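# Move the plate from the gray tray onto the table

## Task

Lift the plate out of the gray tray and set it down on the table so that no part of it extends beyond the blue tape outline. Leave the gray tray as it was at the start. The plate must stay in place by itself, not because the robot is holding it. Finally release it and move the tool away.

## Robot and tools

Robot: two six-joint arms, left_arm and right_arm, each ending in a suction cup instead of fingers. Bases in the scene frame: left_arm at (+0.001, +0.414, 0), right_arm at (-0.048, -0.303, 0). Scene frame: origin on the table top between the arms, +x out over the table, +z up, left_arm on the +y side. The names left and right do not refer to sides of any camera image.

Cup point: end_effector_position is the centre of the cup rim. The cup opens along the cup point's own +z axis, so pointing it down means its +z aims toward -z of the scene. About 7 cm behind the rim the tool widens to roughly 8 cm to each side, so leave room around it. Elbows cannot straighten fully. Printed positions get less accurate at long reach.

The 16-number row (used by both motion tools): one flat list covering both arms. Numbers 1-8 are left_arm: x, y, z in metres, then qw, qx, qy, qz (w first), then suction. Numbers 9-16 are right_arm in the same order. Position and quaternion are an absolute pose in the scene frame, not an offset. Suction ranges from -1 to 1: +1 means full vacuum (about 55 kPa below ambient), smaller values request that fraction, and 0.05 or below switches it off. The setting persists, and every row carries it, so re-send the current value for an arm you do not want to change. A 0 there turns suction off. To hold an arm still, repeat its full pose from the last result taken before it stopped. To hold orientation, keep sending the same quaternion you chose, not the slightly drifted one that is reported back.

execute_actions: "actions" is a list holding at most one item. An empty list only reports the state. {"rows": [...], "steps": n} has 1 to 15 rows and n from 1 to 15 (default 15). Each row drives one control step of 1/30 s, and the last row repeats to fill n. {"steps": n} alone is a wait of up to 300 steps, counted from the previous result, so your reply time is included. The optional "pictures" boolean controls whether images come back. A target more than 0.6 m from the arm's last reported position along any cup axis gets the whole call refused, and nothing is sent. On every step the commanded pose is clipped to within 100 mm and 16 degrees of the measured pose, and motion trails commands by about 0.17 s. A distant target may therefore need several calls; check the reported pose. When position and orientation cannot both be reached, position wins.

move: "target" is one 16-number row of absolute poses. Each cup point travels straight to its pose, and both paths finish together after 0.5 to 10 s; anything longer is cut off at 10 s. "speed" is 0.002 to 0.5 m/s (default 0.25); turning is capped at twice that value in rad/s. The cup point may lag, stray or overshoot the speed, especially with a nearly straight arm. Suction values are applied at the start. Optional "stop_force" is 9 to 40 N, one value for both arms, and is refused during the first 0.2 s of the scene. An arm's path stops when its wrist sensor reads that much extra push opposing the motion for 2 steps in a row, or hits saturation. The arm then backs up to where it was 2 steps earlier and holds. Pressing can briefly exceed the threshold, so approach slowly. Omit stop_force when lifting off a surface or when the cup rotates during the move. An arm already within 1.5 mm and 0.5 degrees of its target only stops at saturation. The result has a "move:" line giving the ending (done, off_target, moving, held, fault, contact) and limits (paced = pose clipped, held = some steps blocked), plus each cup point's distance to its pose.

wait: "seconds" from 0 to 10. Sends nothing new.
zoom_image: "camera" is one of cam_head_left, cam_head_right (896x504), cam_left_wrist, cam_right_wrist (504x504 fisheye), and "region" is [x0, y0, x1, y1] in pixels from the top-left corner, at most 504 by 504.
read_manual: returns only the licence texts.
finished_scene: "scene" is the number of the current scene.

Result lines: each arm's cup pose (position in m, quat wxyz) and velocities. "Hand target" is the pose the controller is currently driving toward. "pose unreachable" means the clearance check altered or blocked that arm's command, and HELD marks steps not sent. Wrist force and torque are given along the end effector's own axes. A force from pressing points from the surface back into the arm. Offsets are up to about 4 N, noise about 2.4 N, and each axis saturates near 50 N. suction_measured stays near 0 without a seal. On a tight seal it settles up to 0.15 below the command and may dip 0.04 before the pump restarts. part_present becomes 1 at 0.50 and returns to 0 below 0.45.

Picking: switch suction on and press the 29 mm rim fully onto a flat, smooth patch of the plate, avoiding holes, seams and the plate's edge. Under vacuum the cup shortens, so a held object sits up to about 10 mm nearer the tool. Vacuum alone can pull a resting object up. To release, lower the plate onto the table, set suction to 0, then lift at least 15 mm. If the cup seals to the table, turn suction off to free it.

Avoid: hard pressing with stiff arms, since a target only slightly past contact can fault. A torque fault (load limits 139 N m for shoulder and elbow, 26 N m for wrists) or an outside force of 150 N freezes that arm for 10 s. Also avoid arm-to-arm contact, dropping or sliding the plate, disturbing the tray, and knocking anything off the table. Loose objects can occasionally be pushed by an outside disturbance. Holding loads warms motors: a MOTOR HOT warning appears at 70 °C, and at 85 °C the brakes lock the arm until it cools. The simulation keeps running while you reply.

Each tool is called as name([rows], argument=value, ...), one row to a line, values as JSON.

## Session

execute_actions(actions=[])

Scene clock: 0.00 s of 4900.00 s.
left_arm: end_effector_position=(+0.4282, +0.4497, +0.2277) suction_measured=0.00 part_present=0 end_effector_quat_wxyz=(+0.000, -0.299, +0.954, +0.001) end_effector_velocity=(+0.001, -0.001, +0.001) end_effector_angular_velocity=(-0.002, -0.004, -0.002) | right_arm: end_effector_position=(+0.3803, -0.2891, +0.2268) suction_measured=0.00 part_present=0 end_effector_quat_wxyz=(-0.001, +0.243, +0.970, +0.000) end_effector_velocity=(-0.000, +0.000, -0.000) end_effector_angular_velocity=(+0.000, +0.001, +0.000)
Joint positions: left_arm=[-0.315 -1.724  2.042 -1.889 -1.569 -0.841] | right_arm=[-0.318 -1.723  2.043 -1.888 -1.571  0.206]
Joint velocities: left_arm=[-0.    -0.001 -0.002 -0.002 -0.001  0.001] | right_arm=[-0.     0.     0.     0.001  0.    -0.001]
Wrist force (N, on the end effector, along its own x y z axes, offset not removed): no reading
Wrist torque (N m, same axes, about the end effector's origin, offset not removed): no reading
Hand target (left_arm): +0.428, +0.450, +0.228; +0.000, -0.299, +0.954, +0.001
Hand target (right_arm): +0.380, -0.289, +0.227; -0.001, +0.243, +0.970, +0.000

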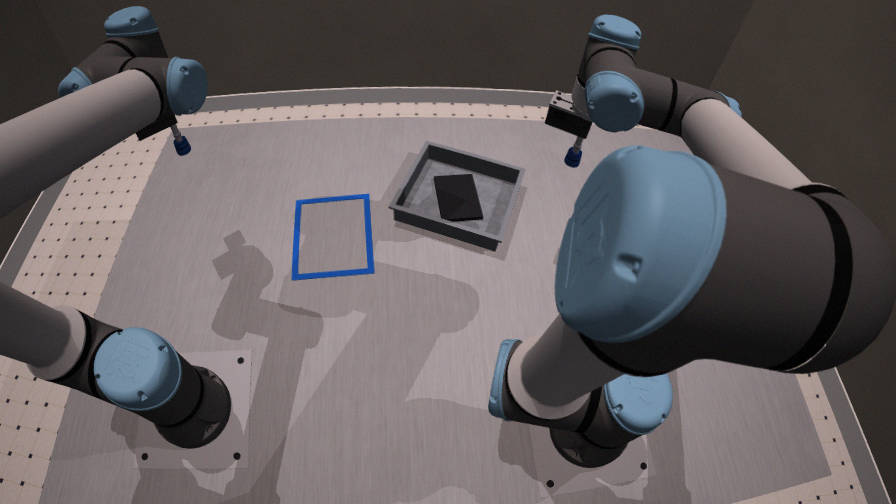

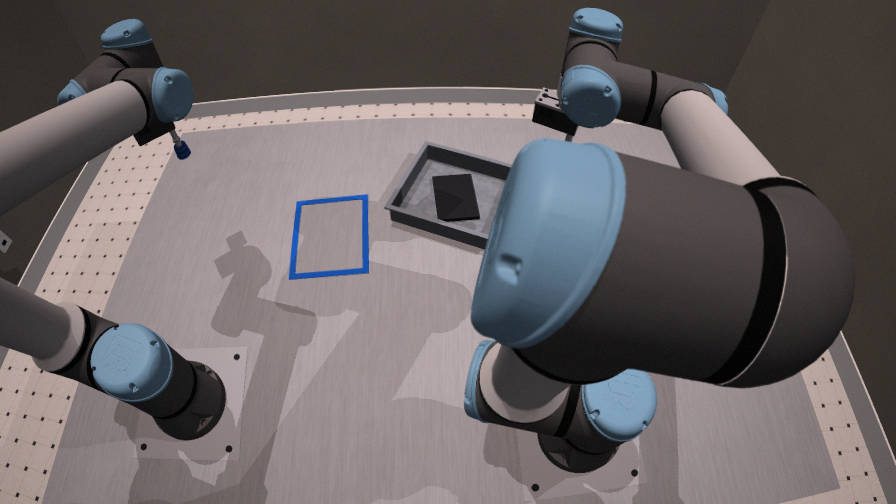

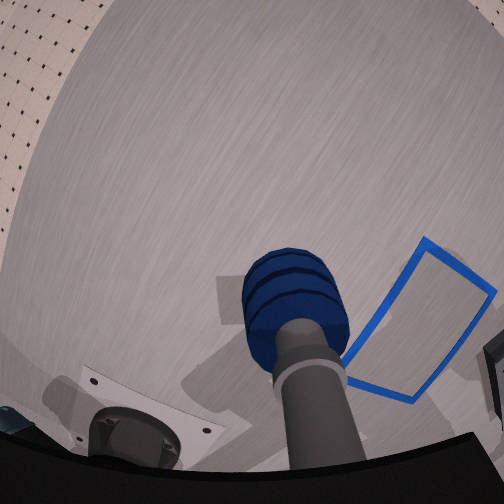

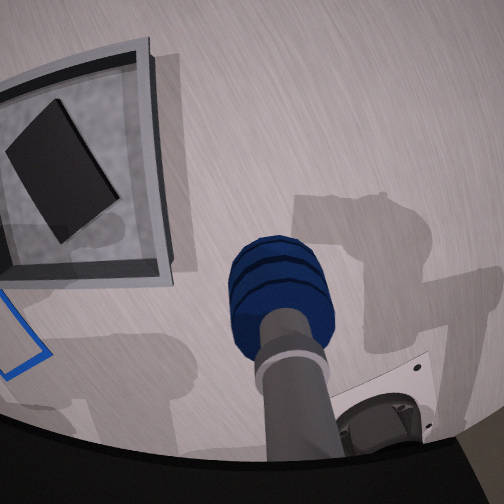

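zoom_image(camera="cam_head_left", region=[270, 120, 550, 300])

Region (270, 120, 550, 300) of cam_head_left's 896x504 image, scaled by 1.800, with more detail than that image has; it fills the top 324 rows of this view, and the rest is white.

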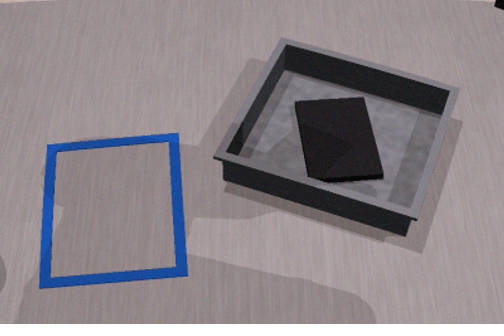

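move(target=[0.36,0.56,0.2277,0,-0.299,0.954,0.001,0, 0.508,-0.102,0.12,-0.001,0.243,0.970,0,0], speed=0.25)

Scene clock: 36.60 s of 4900.00 s.
left_arm: end_effector_position=(+0.3598, +0.5598, +0.2277) suction_measured=0.00 part_present=0 end_effector_quat_wxyz=(-0.000, -0.299, +0.954, +0.001) end_effector_velocity=(+0.000, +0.000, +0.001) end_effector_angular_velocity=(-0.001, -0.002, -0.001) | right_arm: end_effector_position=(+0.5081, -0.1027, +0.1202) suction_measured=0.00 part_present=0 end_effector_quat_wxyz=(-0.001, +0.243, +0.970, -0.000) end_effector_velocity=(+0.002, +0.002, -0.001) end_effector_angular_velocity=(-0.000, +0.001, +0.000)
Joint positions: left_arm=[-0.048 -1.837  2.128 -1.861 -1.569 -0.575] | right_arm=[ 0.085 -1.223  1.787 -2.133 -1.571  0.609]
Joint velocities: left_arm=[ 0.002 -0.    -0.002 -0.    -0.001  0.003] | right_arm=[ 0.002  0.006 -0.006  0.002  0.     0.002]
Wrist force (N, on the end effector, along its own x y z axes, offset not removed): left_arm=[0.3 -1.2 -0.8] | right_arm=[-1.6 0.9 -4.2]
Wrist torque (N m, same axes, about the end effector's origin, offset not removed): left_arm=[-0.01 -0.09 0.04] | right_arm=[0.12 0.31 0.01]
Hand target (left_arm): +0.360, +0.560, +0.228; -0.000, -0.299, +0.954, +0.001
Hand target (right_arm): +0.508, -0.103, +0.120; -0.001, +0.243, +0.970, -0.000
Off the commanded pose (left_arm): 0.000 m, 0 deg.
Off the commanded pose (right_arm): 0.001 m, 0 deg.
After step 90, 32.00 s passed at rest.
move: done
camera_calibration (this result's frames):
cam_left_wrist: T_world_to_cam=[[0.553909, -0.832495, -0.011735, 0.278768], [-0.796074, -0.533699, 0.285362, 0.533061], [-0.243825, -0.148722, -0.958348, 0.48943], [0, 0, 0, 1]] pos_world=[0.389279, 0.589356, 0.3202]
cam_right_wrist: T_world_to_cam=[[-0.417817, -0.907789, 0.0367077, 0.124384], [-0.843098, 0.402464, 0.356662, 0.440572], [-0.338547, 0.118071, -0.933512, 0.399791], [0, 0, 0, 1]] pos_world=[0.558763, -0.111603, 0.211509]

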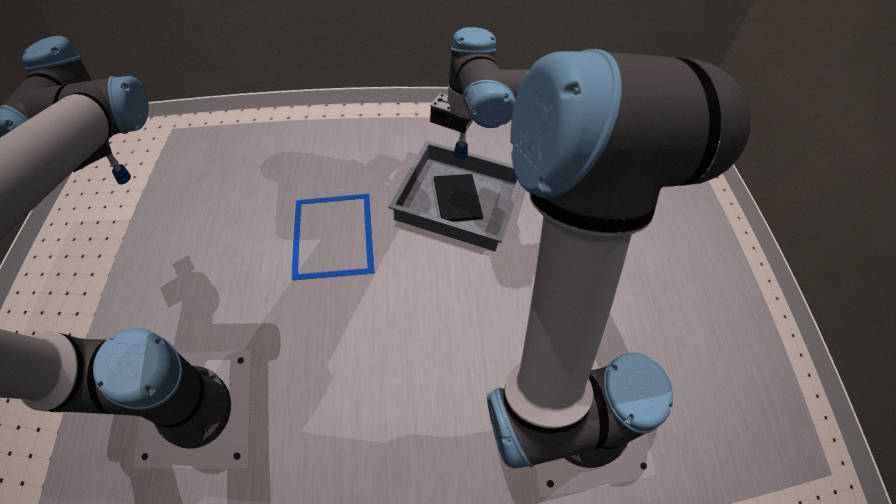

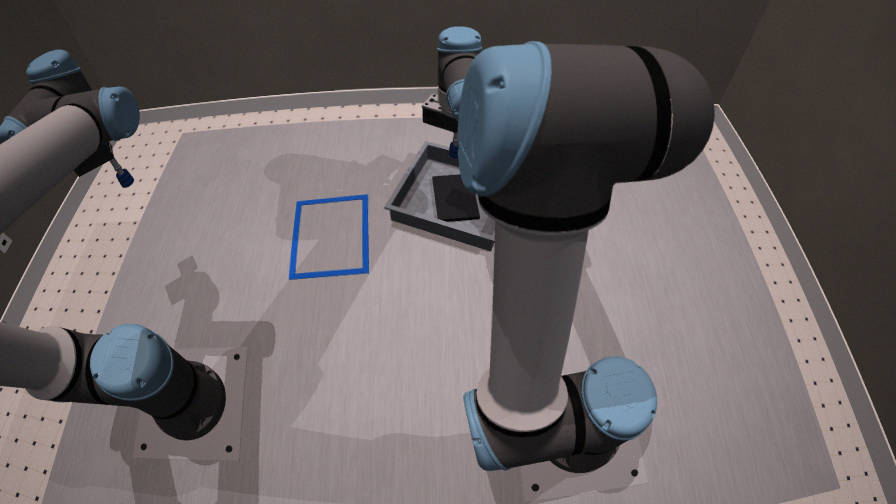

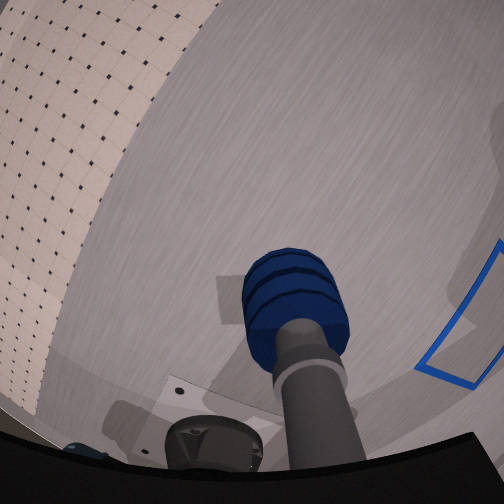

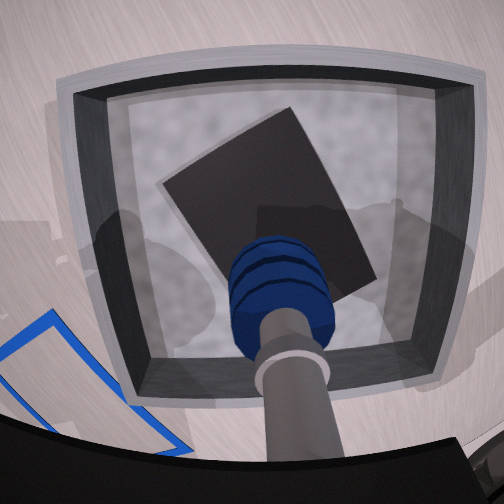

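move(target=[0.36,0.56,0.2277,0,-0.299,0.954,0.001,0, 0.489,-0.105,0.035,-0.001,0.243,0.970,0,0], speed=0.12)

move(target=[0.36,0.56,0.2277,0,-0.299,0.954,0.001,0, 0.489,-0.105,0.0,-0.001,0.243,0.970,0,1], speed=0.01, stop_force=10)

Scene clock: 64.30 s of 4900.00 s.
left_arm: end_effector_position=(+0.3600, +0.5600, +0.2277) suction_measured=0.00 part_present=0 end_effector_quat_wxyz=(-0.000, -0.299, +0.954, +0.001) end_effector_velocity=(+0.001, +0.001, +0.001) end_effector_angular_velocity=(+0.002, -0.004, +0.001) | right_arm: end_effector_position=(+0.4890, -0.1050, +0.0353) suction_measured=0.00 part_present=0 end_effector_quat_wxyz=(-0.001, +0.243, +0.970, -0.000) end_effector_velocity=(+0.000, -0.000, -0.002) end_effector_angular_velocity=(-0.000, -0.002, +0.000)
Joint positions: left_arm=[-0.047 -1.836  2.128 -1.862 -1.569 -0.574] | right_arm=[ 0.085 -1.13   1.922 -2.361 -1.57   0.609]
Joint velocities: left_arm=[ 0.001 -0.001 -0.001 -0.002  0.001 -0.001] | right_arm=[-0.     0.003  0.002 -0.006 -0.    -0.   ]
Wrist force (N, on the end effector, along its own x y z axes, offset not removed): left_arm=[-0.8 -0.4 -1.0] | right_arm=[0.2 -1.5 -2.3]
Wrist torque (N m, same axes, about the end effector's origin, offset not removed): left_arm=[0.06 0.03 -0.06] | right_arm=[-0.15 0.00 -0.03]
Hand target (left_arm): +0.360, +0.560, +0.228; -0.000, -0.299, +0.954, +0.001
Hand target (right_arm): +0.489, -0.105, +0.035; -0.001, +0.243, +0.970, -0.000
Off the commanded pose (left_arm): 0.000 m, 0 deg.
Off the commanded pose (right_arm): 0.000 m, 0 deg.
After step 90, 23.50 s passed at rest.
move: done
camera_calibration (this result's frames):
cam_left_wrist: T_world_to_cam=[[0.553912, -0.832497, -0.0113964, 0.27877], [-0.796206, -0.533668, 0.285052, 0.53345], [-0.243387, -0.14882, -0.958444, 0.489485], [0, 0, 0, 1]] pos_world=[0.389457, 0.589606, 0.32026]
cam_right_wrist: T_world_to_cam=[[-0.417827, -0.907817, 0.0358937, 0.117453], [-0.843073, 0.402147, 0.357078, 0.455634], [-0.338596, 0.118936, -0.933385, 0.314418], [0, 0, 0, 1]] pos_world=[0.539669, -0.114001, 0.12656]

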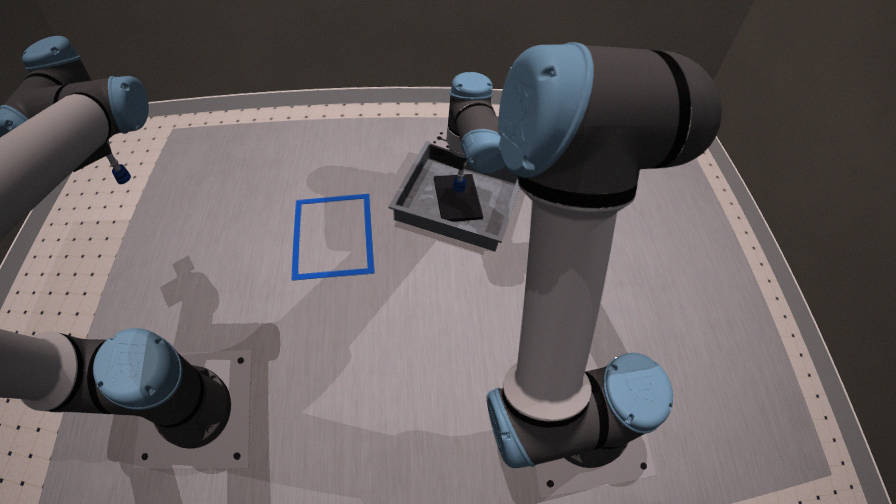

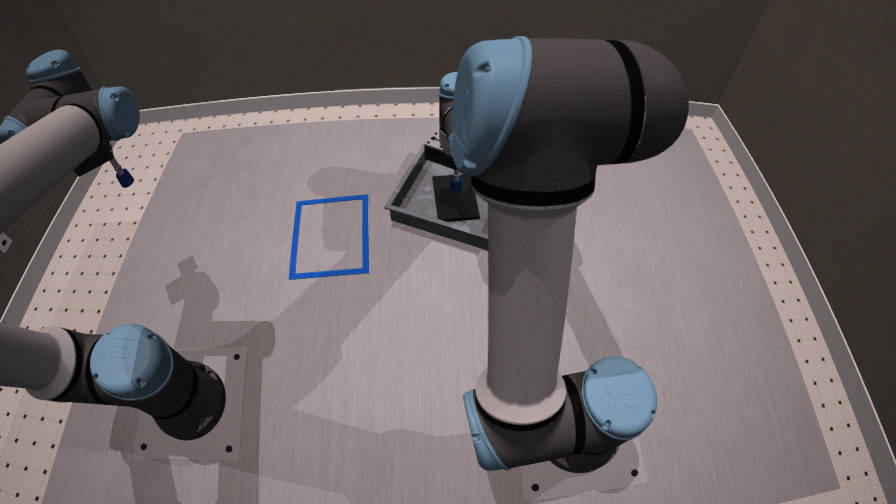

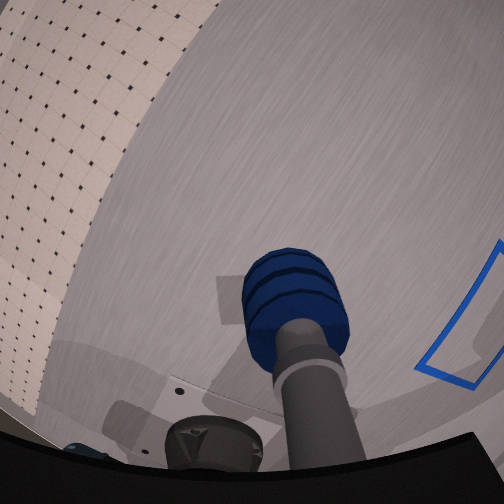

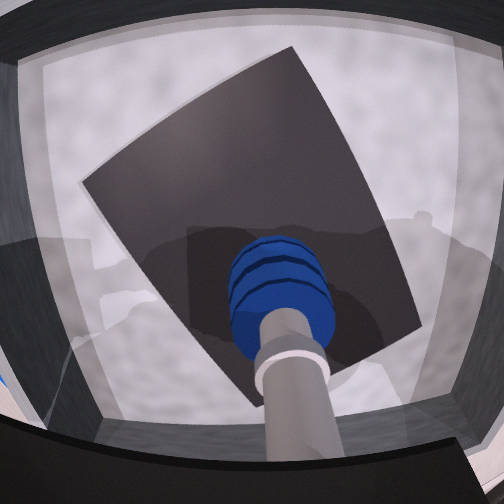

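Scene clock: 67.93 s of 4900.00 s.
left_arm: end_effector_position=(+0.3600, +0.5600, +0.2277) suction_measured=0.00 part_present=0 end_effector_quat_wxyz=(-0.000, -0.299, +0.954, +0.001) end_effector_velocity=(-0.000, -0.000, -0.000) end_effector_angular_velocity=(-0.001, +0.000, -0.001) | right_arm: end_effector_position=(+0.4889, -0.1050, +0.0026) suction_measured=0.98 part_present=1 end_effector_quat_wxyz=(-0.001, +0.243, +0.970, -0.000) end_effector_velocity=(-0.002, -0.000, +0.002) end_effector_angular_velocity=(-0.001, +0.006, -0.001)
Joint positions: left_arm=[-0.047 -1.836  2.128 -1.862 -1.569 -0.574] | right_arm=[ 0.085 -1.069  1.941 -2.44  -1.57   0.608]
Joint velocities: left_arm=[-0.001  0.     0.001 -0.    -0.001  0.001] | right_arm=[ 0.    -0.005 -0.001  0.011  0.     0.001]
Wrist force (N, on the end effector, along its own x y z axes, offset not removed): left_arm=[-1.3 0.0 -1.7] | right_arm=[-5.8 2.7 -26.1]
Wrist torque (N m, same axes, about the end effector's origin, offset not removed): left_arm=[0.16 0.16 0.04] | right_arm=[0.08 0.26 -0.04]
Hand target (left_arm): +0.360, +0.560, +0.228; -0.000, -0.299, +0.954, +0.001
Hand target (right_arm): +0.489, -0.105, +0.003; -0.001, +0.243, +0.970, -0.000
Off the commanded pose (left_arm): 0.000 m, 0 deg.
Off the commanded pose (right_arm): 0.003 m, 0 deg.
move: contact (right_arm)
camera_calibration (this result's frames):
cam_left_wrist: T_world_to_cam=[[0.553911, -0.832498, -0.0113951, 0.27877], [-0.796207, -0.533667, 0.285051, 0.533452], [-0.243385, -0.14882, -0.958445, 0.489485], [0, 0, 0, 1]] pos_world=[0.389458, 0.589606, 0.32026]
cam_right_wrist: T_world_to_cam=[[-0.417826, -0.907816, 0.0359422, 0.118572], [-0.84303, 0.40215, 0.357177, 0.467248], [-0.338705, 0.118938, -0.933345, 0.283955], [0, 0, 0, 1]] pos_world=[0.539624, -0.114035, 0.0938764]

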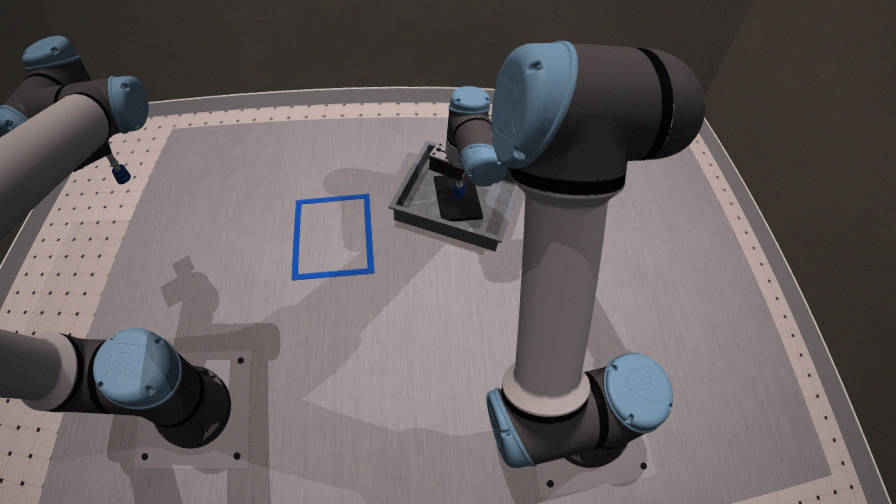

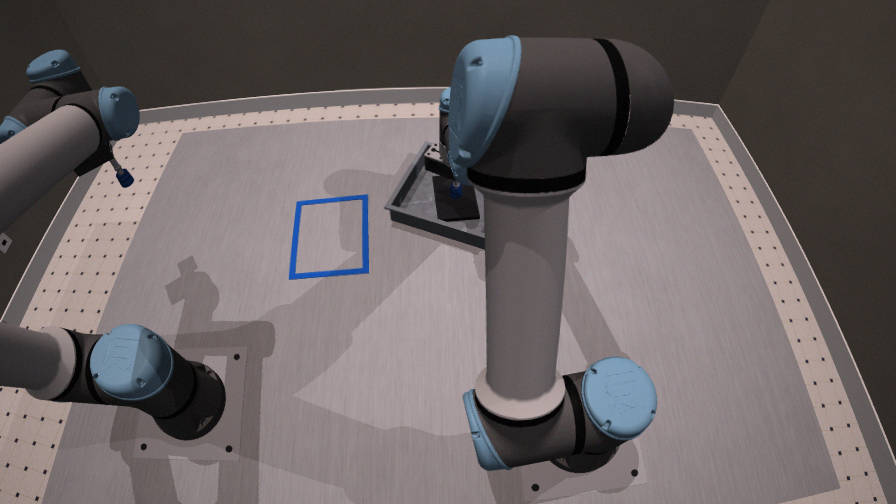

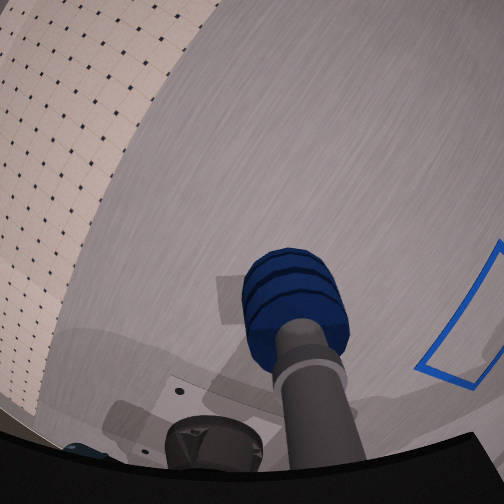

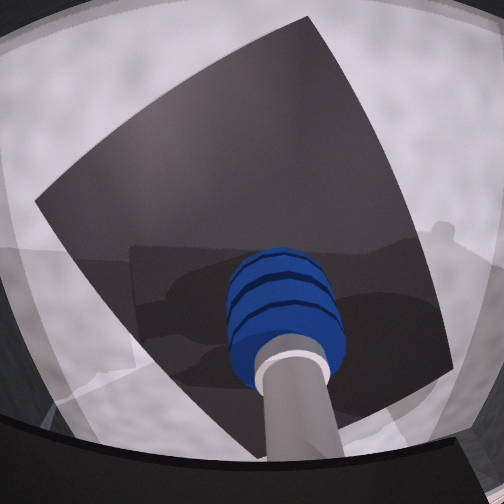

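move(target=[0.36,0.56,0.2277,0,-0.299,0.954,0.001,0, 0.492,-0.106,0.09,-0.001,0.243,0.970,0,1], speed=0.08)

Scene clock: 76.00 s of 4900.00 s.
left_arm: end_effector_position=(+0.3600, +0.5600, +0.2277) suction_measured=0.00 part_present=0 end_effector_quat_wxyz=(+0.000, -0.299, +0.954, +0.001) end_effector_velocity=(+0.001, -0.000, +0.001) end_effector_angular_velocity=(+0.001, -0.002, -0.001) | right_arm: end_effector_position=(+0.4920, -0.1060, +0.0897) suction_measured=0.96 part_present=1 end_effector_quat_wxyz=(-0.001, +0.243, +0.970, +0.000) end_effector_velocity=(+0.000, -0.000, +0.002) end_effector_angular_velocity=(-0.000, +0.002, -0.000)
Joint positions: left_arm=[-0.047 -1.836  2.128 -1.862 -1.569 -0.574] | right_arm=[ 0.082 -1.214  1.869 -2.223 -1.57   0.606]
Joint velocities: left_arm=[-0.001 -0.001 -0.001 -0.001  0.001  0.   ] | right_arm=[-0.    -0.002 -0.003  0.007  0.    -0.   ]
Wrist force (N, on the end effector, along its own x y z axes, offset not removed): left_arm=[-0.8 -0.3 -1.1] | right_arm=[-2.3 1.7 -2.8]
Wrist torque (N m, same axes, about the end effector's origin, offset not removed): left_arm=[0.10 0.06 0.13] | right_arm=[0.20 0.36 0.18]
Hand target (left_arm): +0.360, +0.560, +0.228; -0.000, -0.299, +0.954, +0.001
Hand target (right_arm): +0.492, -0.106, +0.090; -0.001, +0.243, +0.970, +0.000
Off the commanded pose (left_arm): 0.000 m, 0 deg.
Off the commanded pose (right_arm): 0.000 m, 0 deg.
move: done
camera_calibration (this result's frames):
cam_left_wrist: T_world_to_cam=[[0.553911, -0.832498, -0.0113949, 0.27877], [-0.796207, -0.533667, 0.285051, 0.533452], [-0.243385, -0.14882, -0.958445, 0.489485], [0, 0, 0, 1]] pos_world=[0.389458, 0.589606, 0.32026]
cam_right_wrist: T_world_to_cam=[[-0.417831, -0.907817, 0.0358473, 0.115874], [-0.843099, 0.402142, 0.357023, 0.439222], [-0.338527, 0.118952, -0.933407, 0.366379], [0, 0, 0, 1]] pos_world=[0.542753, -0.115019, 0.181015]

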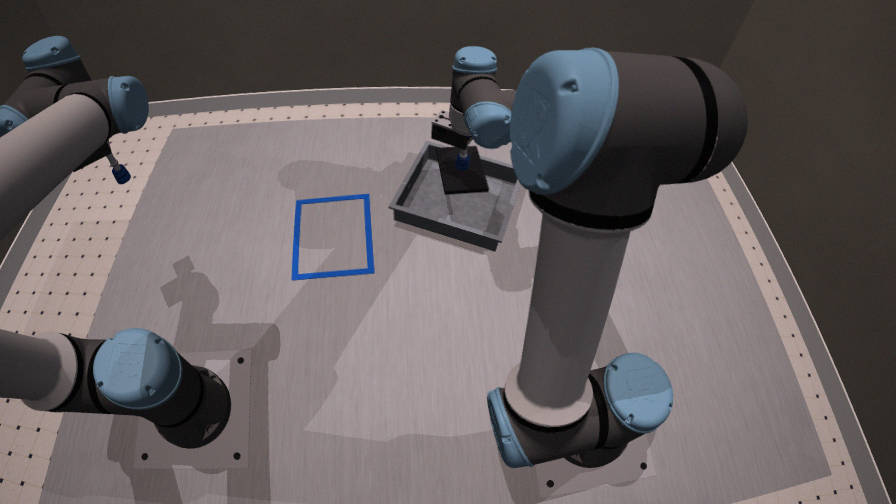

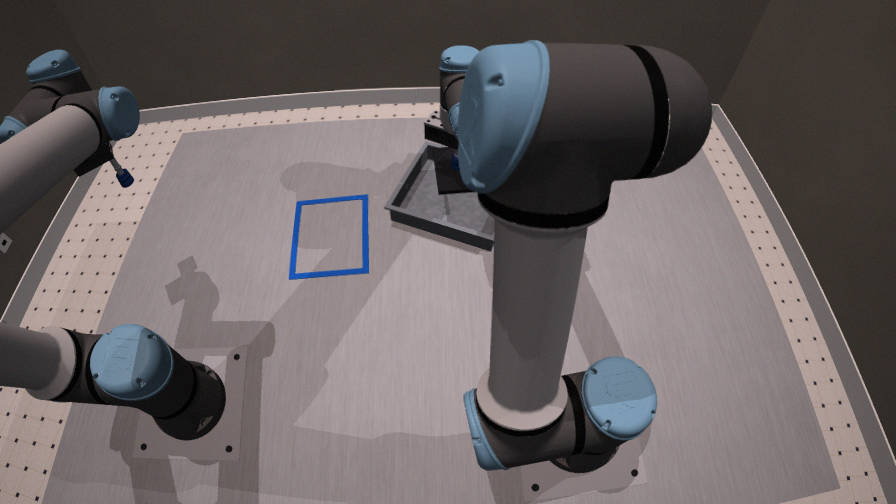

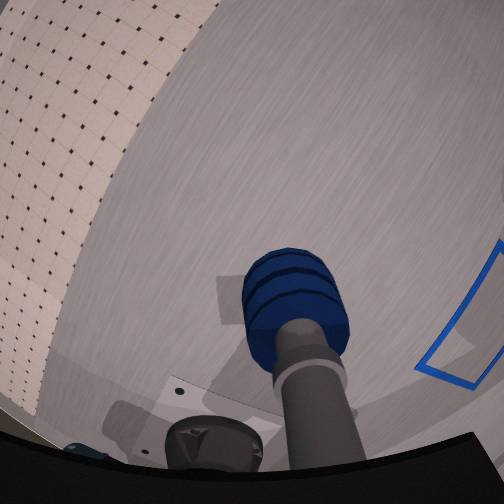

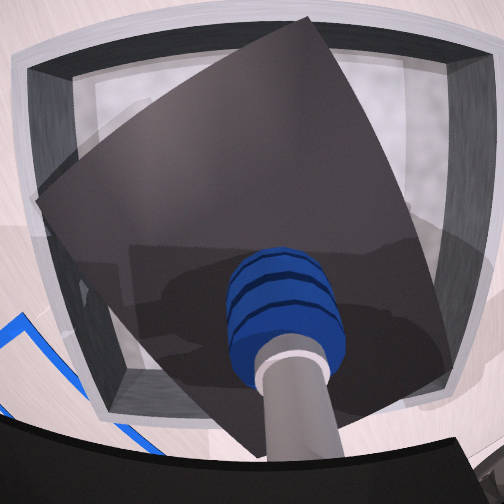

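move(target=[0.36,0.56,0.2277,0,-0.299,0.954,0.001,0, 0.398,0.176,0.08,-0.001,0.243,0.970,0,1], speed=0.2)

move(target=[0.36,0.56,0.2277,0,-0.299,0.954,0.001,0, 0.398,0.176,0.015,-0.001,0.243,0.970,0,1], speed=0.08)

Scene clock: 84.37 s of 4900.00 s.
left_arm: end_effector_position=(+0.3600, +0.5600, +0.2277) suction_measured=0.00 part_present=0 end_effector_quat_wxyz=(-0.000, -0.299, +0.954, +0.001) end_effector_velocity=(+0.000, +0.000, +0.000) end_effector_angular_velocity=(-0.000, -0.001, +0.001) | right_arm: end_effector_position=(+0.3986, +0.1756, +0.0800) suction_measured=0.98 part_present=1 end_effector_quat_wxyz=(-0.001, +0.243, +0.970, -0.001) end_effector_velocity=(-0.001, +0.001, -0.001) end_effector_angular_velocity=(-0.002, +0.002, +0.000)
Joint positions: left_arm=[-0.047 -1.836  2.128 -1.862 -1.569 -0.574] | right_arm=[ 0.582 -1.042  1.628 -2.156 -1.57   1.106]
Joint velocities: left_arm=[ 0.001  0.    -0.001  0.    -0.     0.   ] | right_arm=[ 0.003  0.003 -0.003  0.003 -0.     0.002]
Wrist force (N, on the end effector, along its own x y z axes, offset not removed): left_arm=[-0.6 -0.7 -2.6] | right_arm=[-0.3 2.1 -0.5]
Wrist torque (N m, same axes, about the end effector's origin, offset not removed): left_arm=[-0.02 0.07 0.06] | right_arm=[0.47 0.10 -0.10]
Hand target (left_arm): +0.360, +0.560, +0.228; -0.000, -0.299, +0.954, +0.001
Hand target (right_arm): +0.399, +0.176, +0.080; -0.001, +0.243, +0.970, -0.001
Off the commanded pose (left_arm): 0.000 m, 0 deg.
Off the commanded pose (right_arm): 0.001 m, 0 deg.
move: done
camera_calibration (this result's frames):
cam_left_wrist: T_world_to_cam=[[0.553911, -0.832498, -0.0113949, 0.27877], [-0.796207, -0.533667, 0.285051, 0.533452], [-0.243385, -0.14882, -0.958445, 0.489485], [0, 0, 0, 1]] pos_world=[0.389458, 0.589606, 0.32026]
cam_right_wrist: T_world_to_cam=[[-0.417832, -0.90778, 0.0367631, 0.33272], [-0.843219, 0.402545, 0.356287, 0.25074], [-0.338229, 0.117869, -0.933653, 0.292295], [0, 0, 0, 1]] pos_world=[0.449312, 0.16665, 0.171336]

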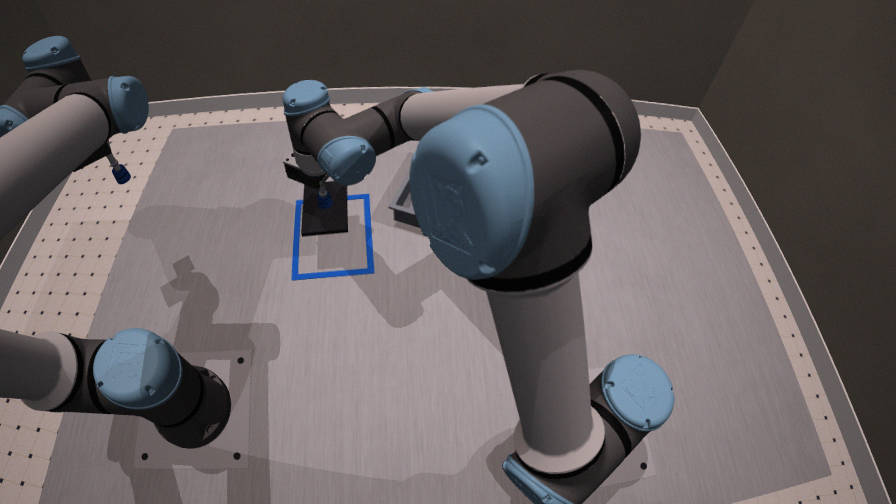

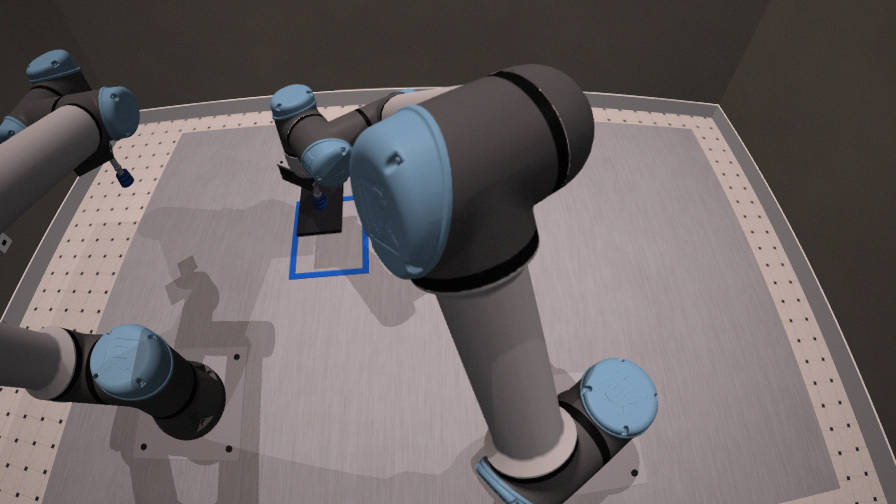

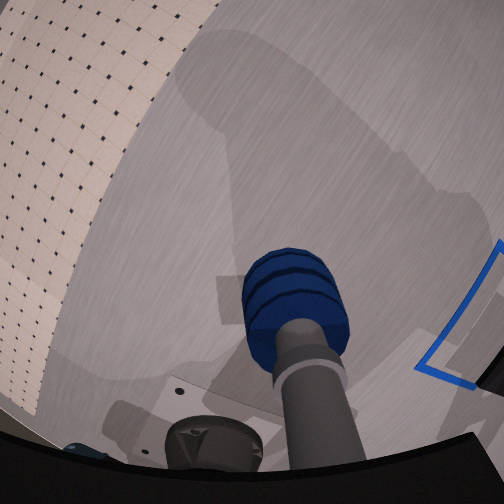

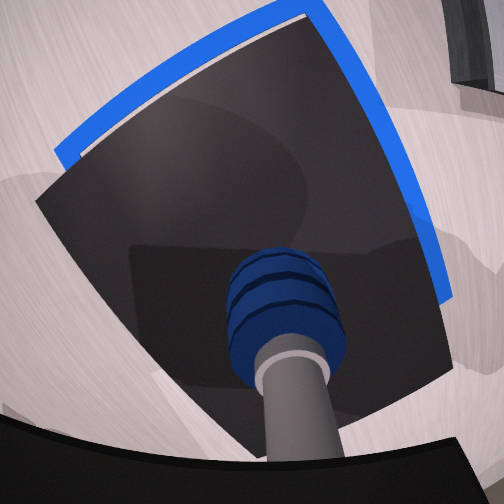

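Scene clock: 85.60 s of 4900.00 s.
left_arm: end_effector_position=(+0.3600, +0.5600, +0.2277) suction_measured=0.00 part_present=0 end_effector_quat_wxyz=(+0.000, -0.299, +0.954, +0.001) end_effector_velocity=(-0.001, +0.000, -0.001) end_effector_angular_velocity=(+0.000, +0.002, +0.001) | right_arm: end_effector_position=(+0.3980, +0.1760, +0.0152) suction_measured=0.96 part_present=1 end_effector_quat_wxyz=(-0.001, +0.243, +0.970, -0.000) end_effector_velocity=(-0.000, -0.000, -0.002) end_effector_angular_velocity=(-0.001, +0.002, -0.000)
Joint positions: left_arm=[-0.047 -1.836  2.128 -1.862 -1.569 -0.574] | right_arm=[ 0.583 -0.949  1.675 -2.296 -1.569  1.106]
Joint velocities: left_arm=[ 0.001 -0.     0.002  0.     0.     0.   ] | right_arm=[ 0.     0.004  0.001 -0.003  0.     0.   ]
Wrist force (N, on the end effector, along its own x y z axes, offset not removed): left_arm=[-1.1 0.1 -1.1] | right_arm=[-1.0 0.3 0.7]
Wrist torque (N m, same axes, about the end effector's origin, offset not removed): left_arm=[0.04 0.10 0.00] | right_arm=[0.09 0.18 0.05]
Hand target (left_arm): +0.360, +0.560, +0.228; +0.000, -0.299, +0.954, +0.001
Hand target (right_arm): +0.398, +0.176, +0.015; -0.001, +0.243, +0.970, -0.000
Off the commanded pose (left_arm): 0.000 m, 0 deg.
Off the commanded pose (right_arm): 0.000 m, 0 deg.
move: done
camera_calibration (this result's frames):
cam_left_wrist: T_world_to_cam=[[0.553911, -0.832498, -0.0113948, 0.27877], [-0.796207, -0.533667, 0.285051, 0.533452], [-0.243385, -0.14882, -0.958445, 0.489485], [0, 0, 0, 1]] pos_world=[0.389458, 0.589606, 0.32026]
cam_right_wrist: T_world_to_cam=[[-0.417828, -0.907817, 0.0358752, 0.335203], [-0.84309, 0.402146, 0.35704, 0.273098], [-0.338555, 0.118936, -0.9334, 0.231488], [0, 0, 0, 1]] pos_world=[0.448675, 0.166946, 0.106538]

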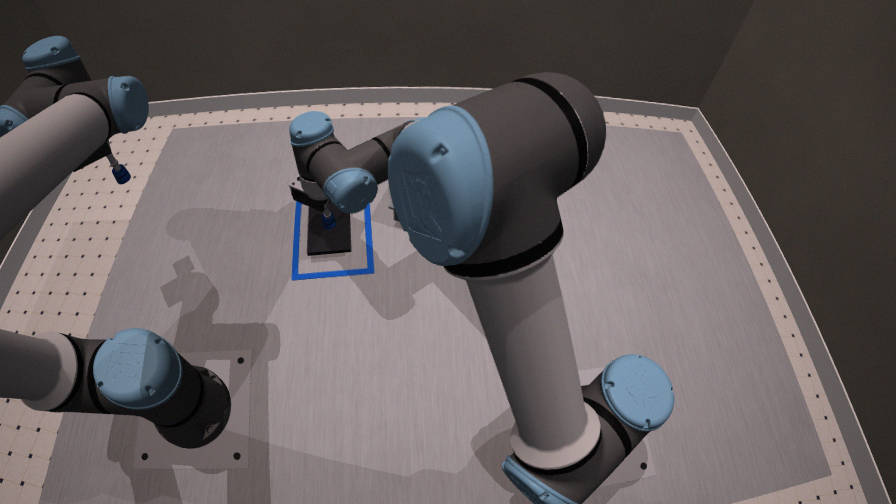

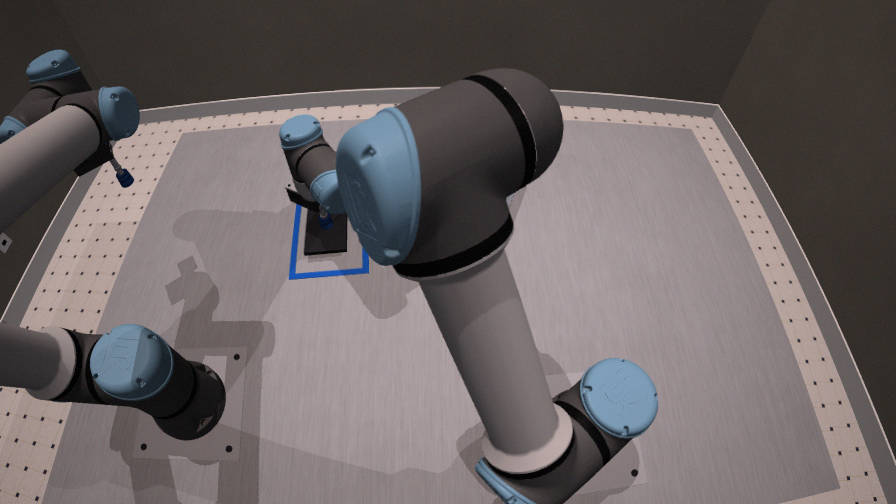

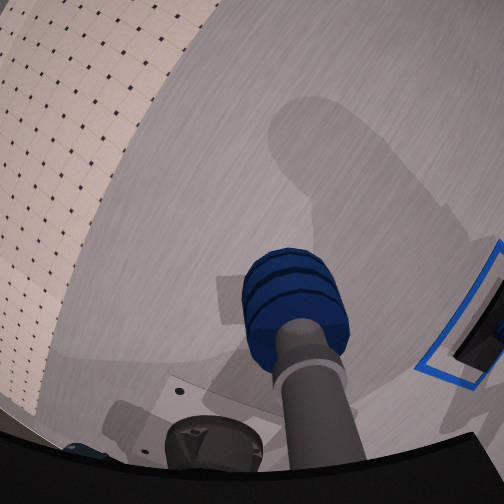

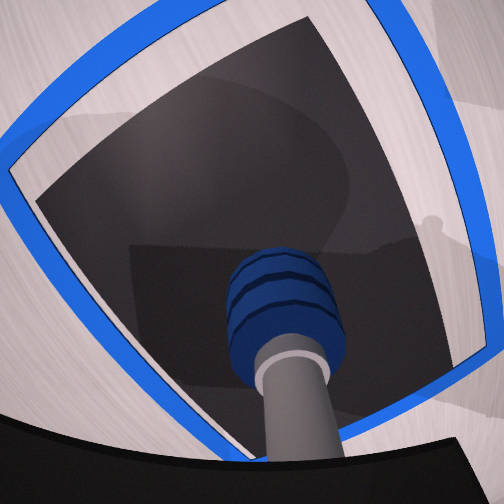

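Inside the outline. Lower slowly.

move(target=[0.36,0.56,0.2277,0,-0.299,0.954,0.001,0, 0.398,0.176,-0.008,-0.001,0.243,0.970,0,1], speed=0.007, stop_force=9)

Scene clock: 96.60 s of 4900.00 s.
left_arm: end_effector_position=(+0.3600, +0.5600, +0.2277) suction_measured=0.00 part_present=0 end_effector_quat_wxyz=(+0.000, -0.299, +0.954, +0.001) end_effector_velocity=(-0.001, +0.000, -0.001) end_effector_angular_velocity=(-0.000, +0.002, +0.002) | right_arm: end_effector_position=(+0.3979, +0.1760, -0.0002) suction_measured=0.98 part_present=1 end_effector_quat_wxyz=(-0.001, +0.243, +0.970, -0.000) end_effector_velocity=(-0.000, -0.000, +0.001) end_effector_angular_velocity=(-0.002, +0.002, -0.000)
Joint positions: left_arm=[-0.047 -1.836  2.128 -1.862 -1.569 -0.574] | right_arm=[ 0.583 -0.924  1.682 -2.327 -1.569  1.106]
Joint velocities: left_arm=[ 0.    -0.001  0.003 -0.001  0.    -0.001] | right_arm=[-0.    -0.002 -0.     0.005 -0.     0.   ]
Wrist force (N, on the end effector, along its own x y z axes, offset not removed): left_arm=[-0.8 -0.6 -1.7] | right_arm=[0.8 -4.2 -23.5]
Wrist torque (N m, same axes, about the end effector's origin, offset not removed): left_arm=[-0.02 0.08 0.00] | right_arm=[0.10 -0.08 -0.14]
Hand target (left_arm): +0.360, +0.560, +0.228; -0.000, -0.299, +0.954, +0.001
Hand target (right_arm): +0.398, +0.176, +0.000; -0.001, +0.243, +0.970, +0.000
Off the commanded pose (left_arm): 0.000 m, 0 deg.
Off the commanded pose (right_arm): 0.008 m, 0 deg.
move: contact (right_arm)
camera_calibration (this result's frames):
cam_left_wrist: T_world_to_cam=[[0.553911, -0.832498, -0.0113947, 0.27877], [-0.796207, -0.533667, 0.285051, 0.533452], [-0.243385, -0.14882, -0.958445, 0.489485], [0, 0, 0, 1]] pos_world=[0.389458, 0.589606, 0.32026]
cam_right_wrist: T_world_to_cam=[[-0.417822, -0.907818, 0.0359359, 0.335741], [-0.843069, 0.402156, 0.357078, 0.278574], [-0.338614, 0.118899, -0.933383, 0.217133], [0, 0, 0, 1]] pos_world=[0.448661, 0.166944, 0.09113]

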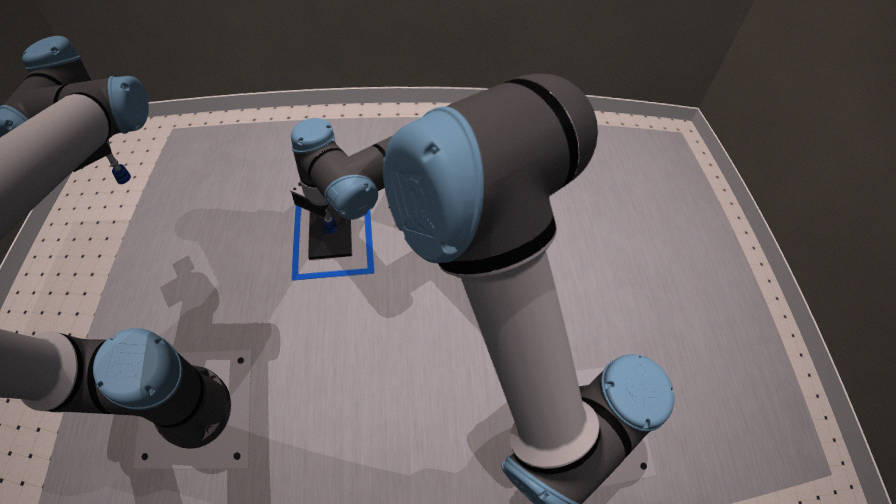

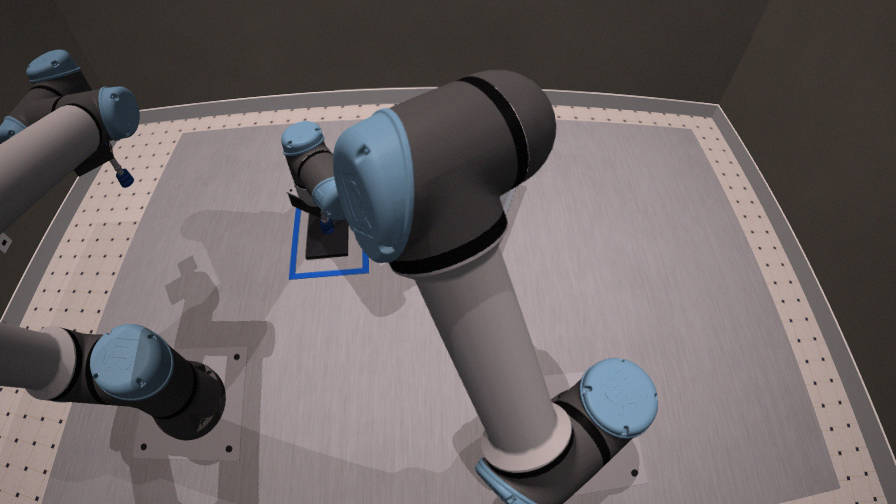

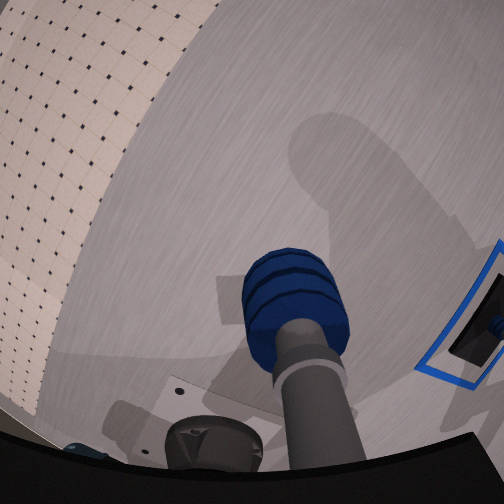

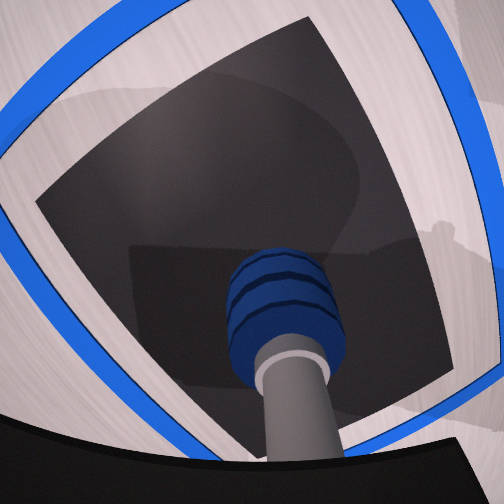

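execute_actions([
  {"rows":[[0.36,0.56,0.2277,0,-0.299,0.954,0.001,0, 0.398,0.176,0.0003,-0.001,0.243,0.970,0,0]],"steps":15},
], pictures=false)

Scene clock: 100.23 s of 4900.00 s.
left_arm: end_effector_position=(+0.3600, +0.5600, +0.2277) suction_measured=0.00 part_present=0 end_effector_quat_wxyz=(+0.000, -0.299, +0.954, +0.001) end_effector_velocity=(-0.000, -0.000, -0.000) end_effector_angular_velocity=(-0.001, +0.002, +0.000) | right_arm: end_effector_position=(+0.3980, +0.1760, +0.0003) suction_measured=0.00 part_present=0 end_effector_quat_wxyz=(-0.001, +0.243, +0.970, +0.000) end_effector_velocity=(-0.001, -0.000, -0.001) end_effector_angular_velocity=(-0.001, +0.001, +0.001)
Joint positions: left_arm=[-0.047 -1.836  2.128 -1.862 -1.569 -0.574] | right_arm=[ 0.583 -0.925  1.682 -2.327 -1.569  1.106]
Joint velocities: left_arm=[-0.     0.     0.     0.001 -0.001 -0.001] | right_arm=[ 0.     0.     0.001  0.    -0.    -0.001]
Wrist force (N, on the end effector, along its own x y z axes, offset not removed): left_arm=[-2.1 -1.8 -0.3] | right_arm=[-2.0 0.8 -10.2]
Wrist torque (N m, same axes, about the end effector's origin, offset not removed): left_arm=[-0.11 0.23 0.05] | right_arm=[0.14 0.19 -0.03]
Hand target (left_arm): +0.360, +0.560, +0.228; -0.000, -0.299, +0.954, +0.001
Hand target (right_arm): +0.398, +0.176, +0.000; -0.001, +0.243, +0.970, -0.000
Off the commanded pose (left_arm): 0.000 m, 0 deg.
Off the commanded pose (right_arm): 0.000 m, 0 deg.
Steps of this call (steps 1 to 94: nothing new was sent; steps 95 to 109: all 15 steps of this action). Readings (end_effector_position | what the end effector reports):
95: left_arm (+0.3600, +0.5600, +0.2277) | right_arm (+0.3980, +0.1760, +0.0001) | left_arm suction_measured=0.00 part_present=0 | right_arm suction_measured=0.41 part_present=0
96: left_arm (+0.3600, +0.5600, +0.2277) | right_arm (+0.3980, +0.1760, +0.0002) | left_arm suction_measured=0.00 part_present=0 | right_arm suction_measured=0.00 part_present=0
98: left_arm (+0.3600, +0.5600, +0.2277) | right_arm (+0.3981, +0.1760, +0.0003) | left_arm suction_measured=0.00 part_present=0 | right_arm suction_measured=0.00 part_present=0
102: left_arm (+0.3600, +0.5600, +0.2277) | right_arm (+0.3980, +0.1760, +0.0003) | left_arm suction_measured=0.00 part_present=0 | right_arm suction_measured=0.00 part_present=0
109: the state above


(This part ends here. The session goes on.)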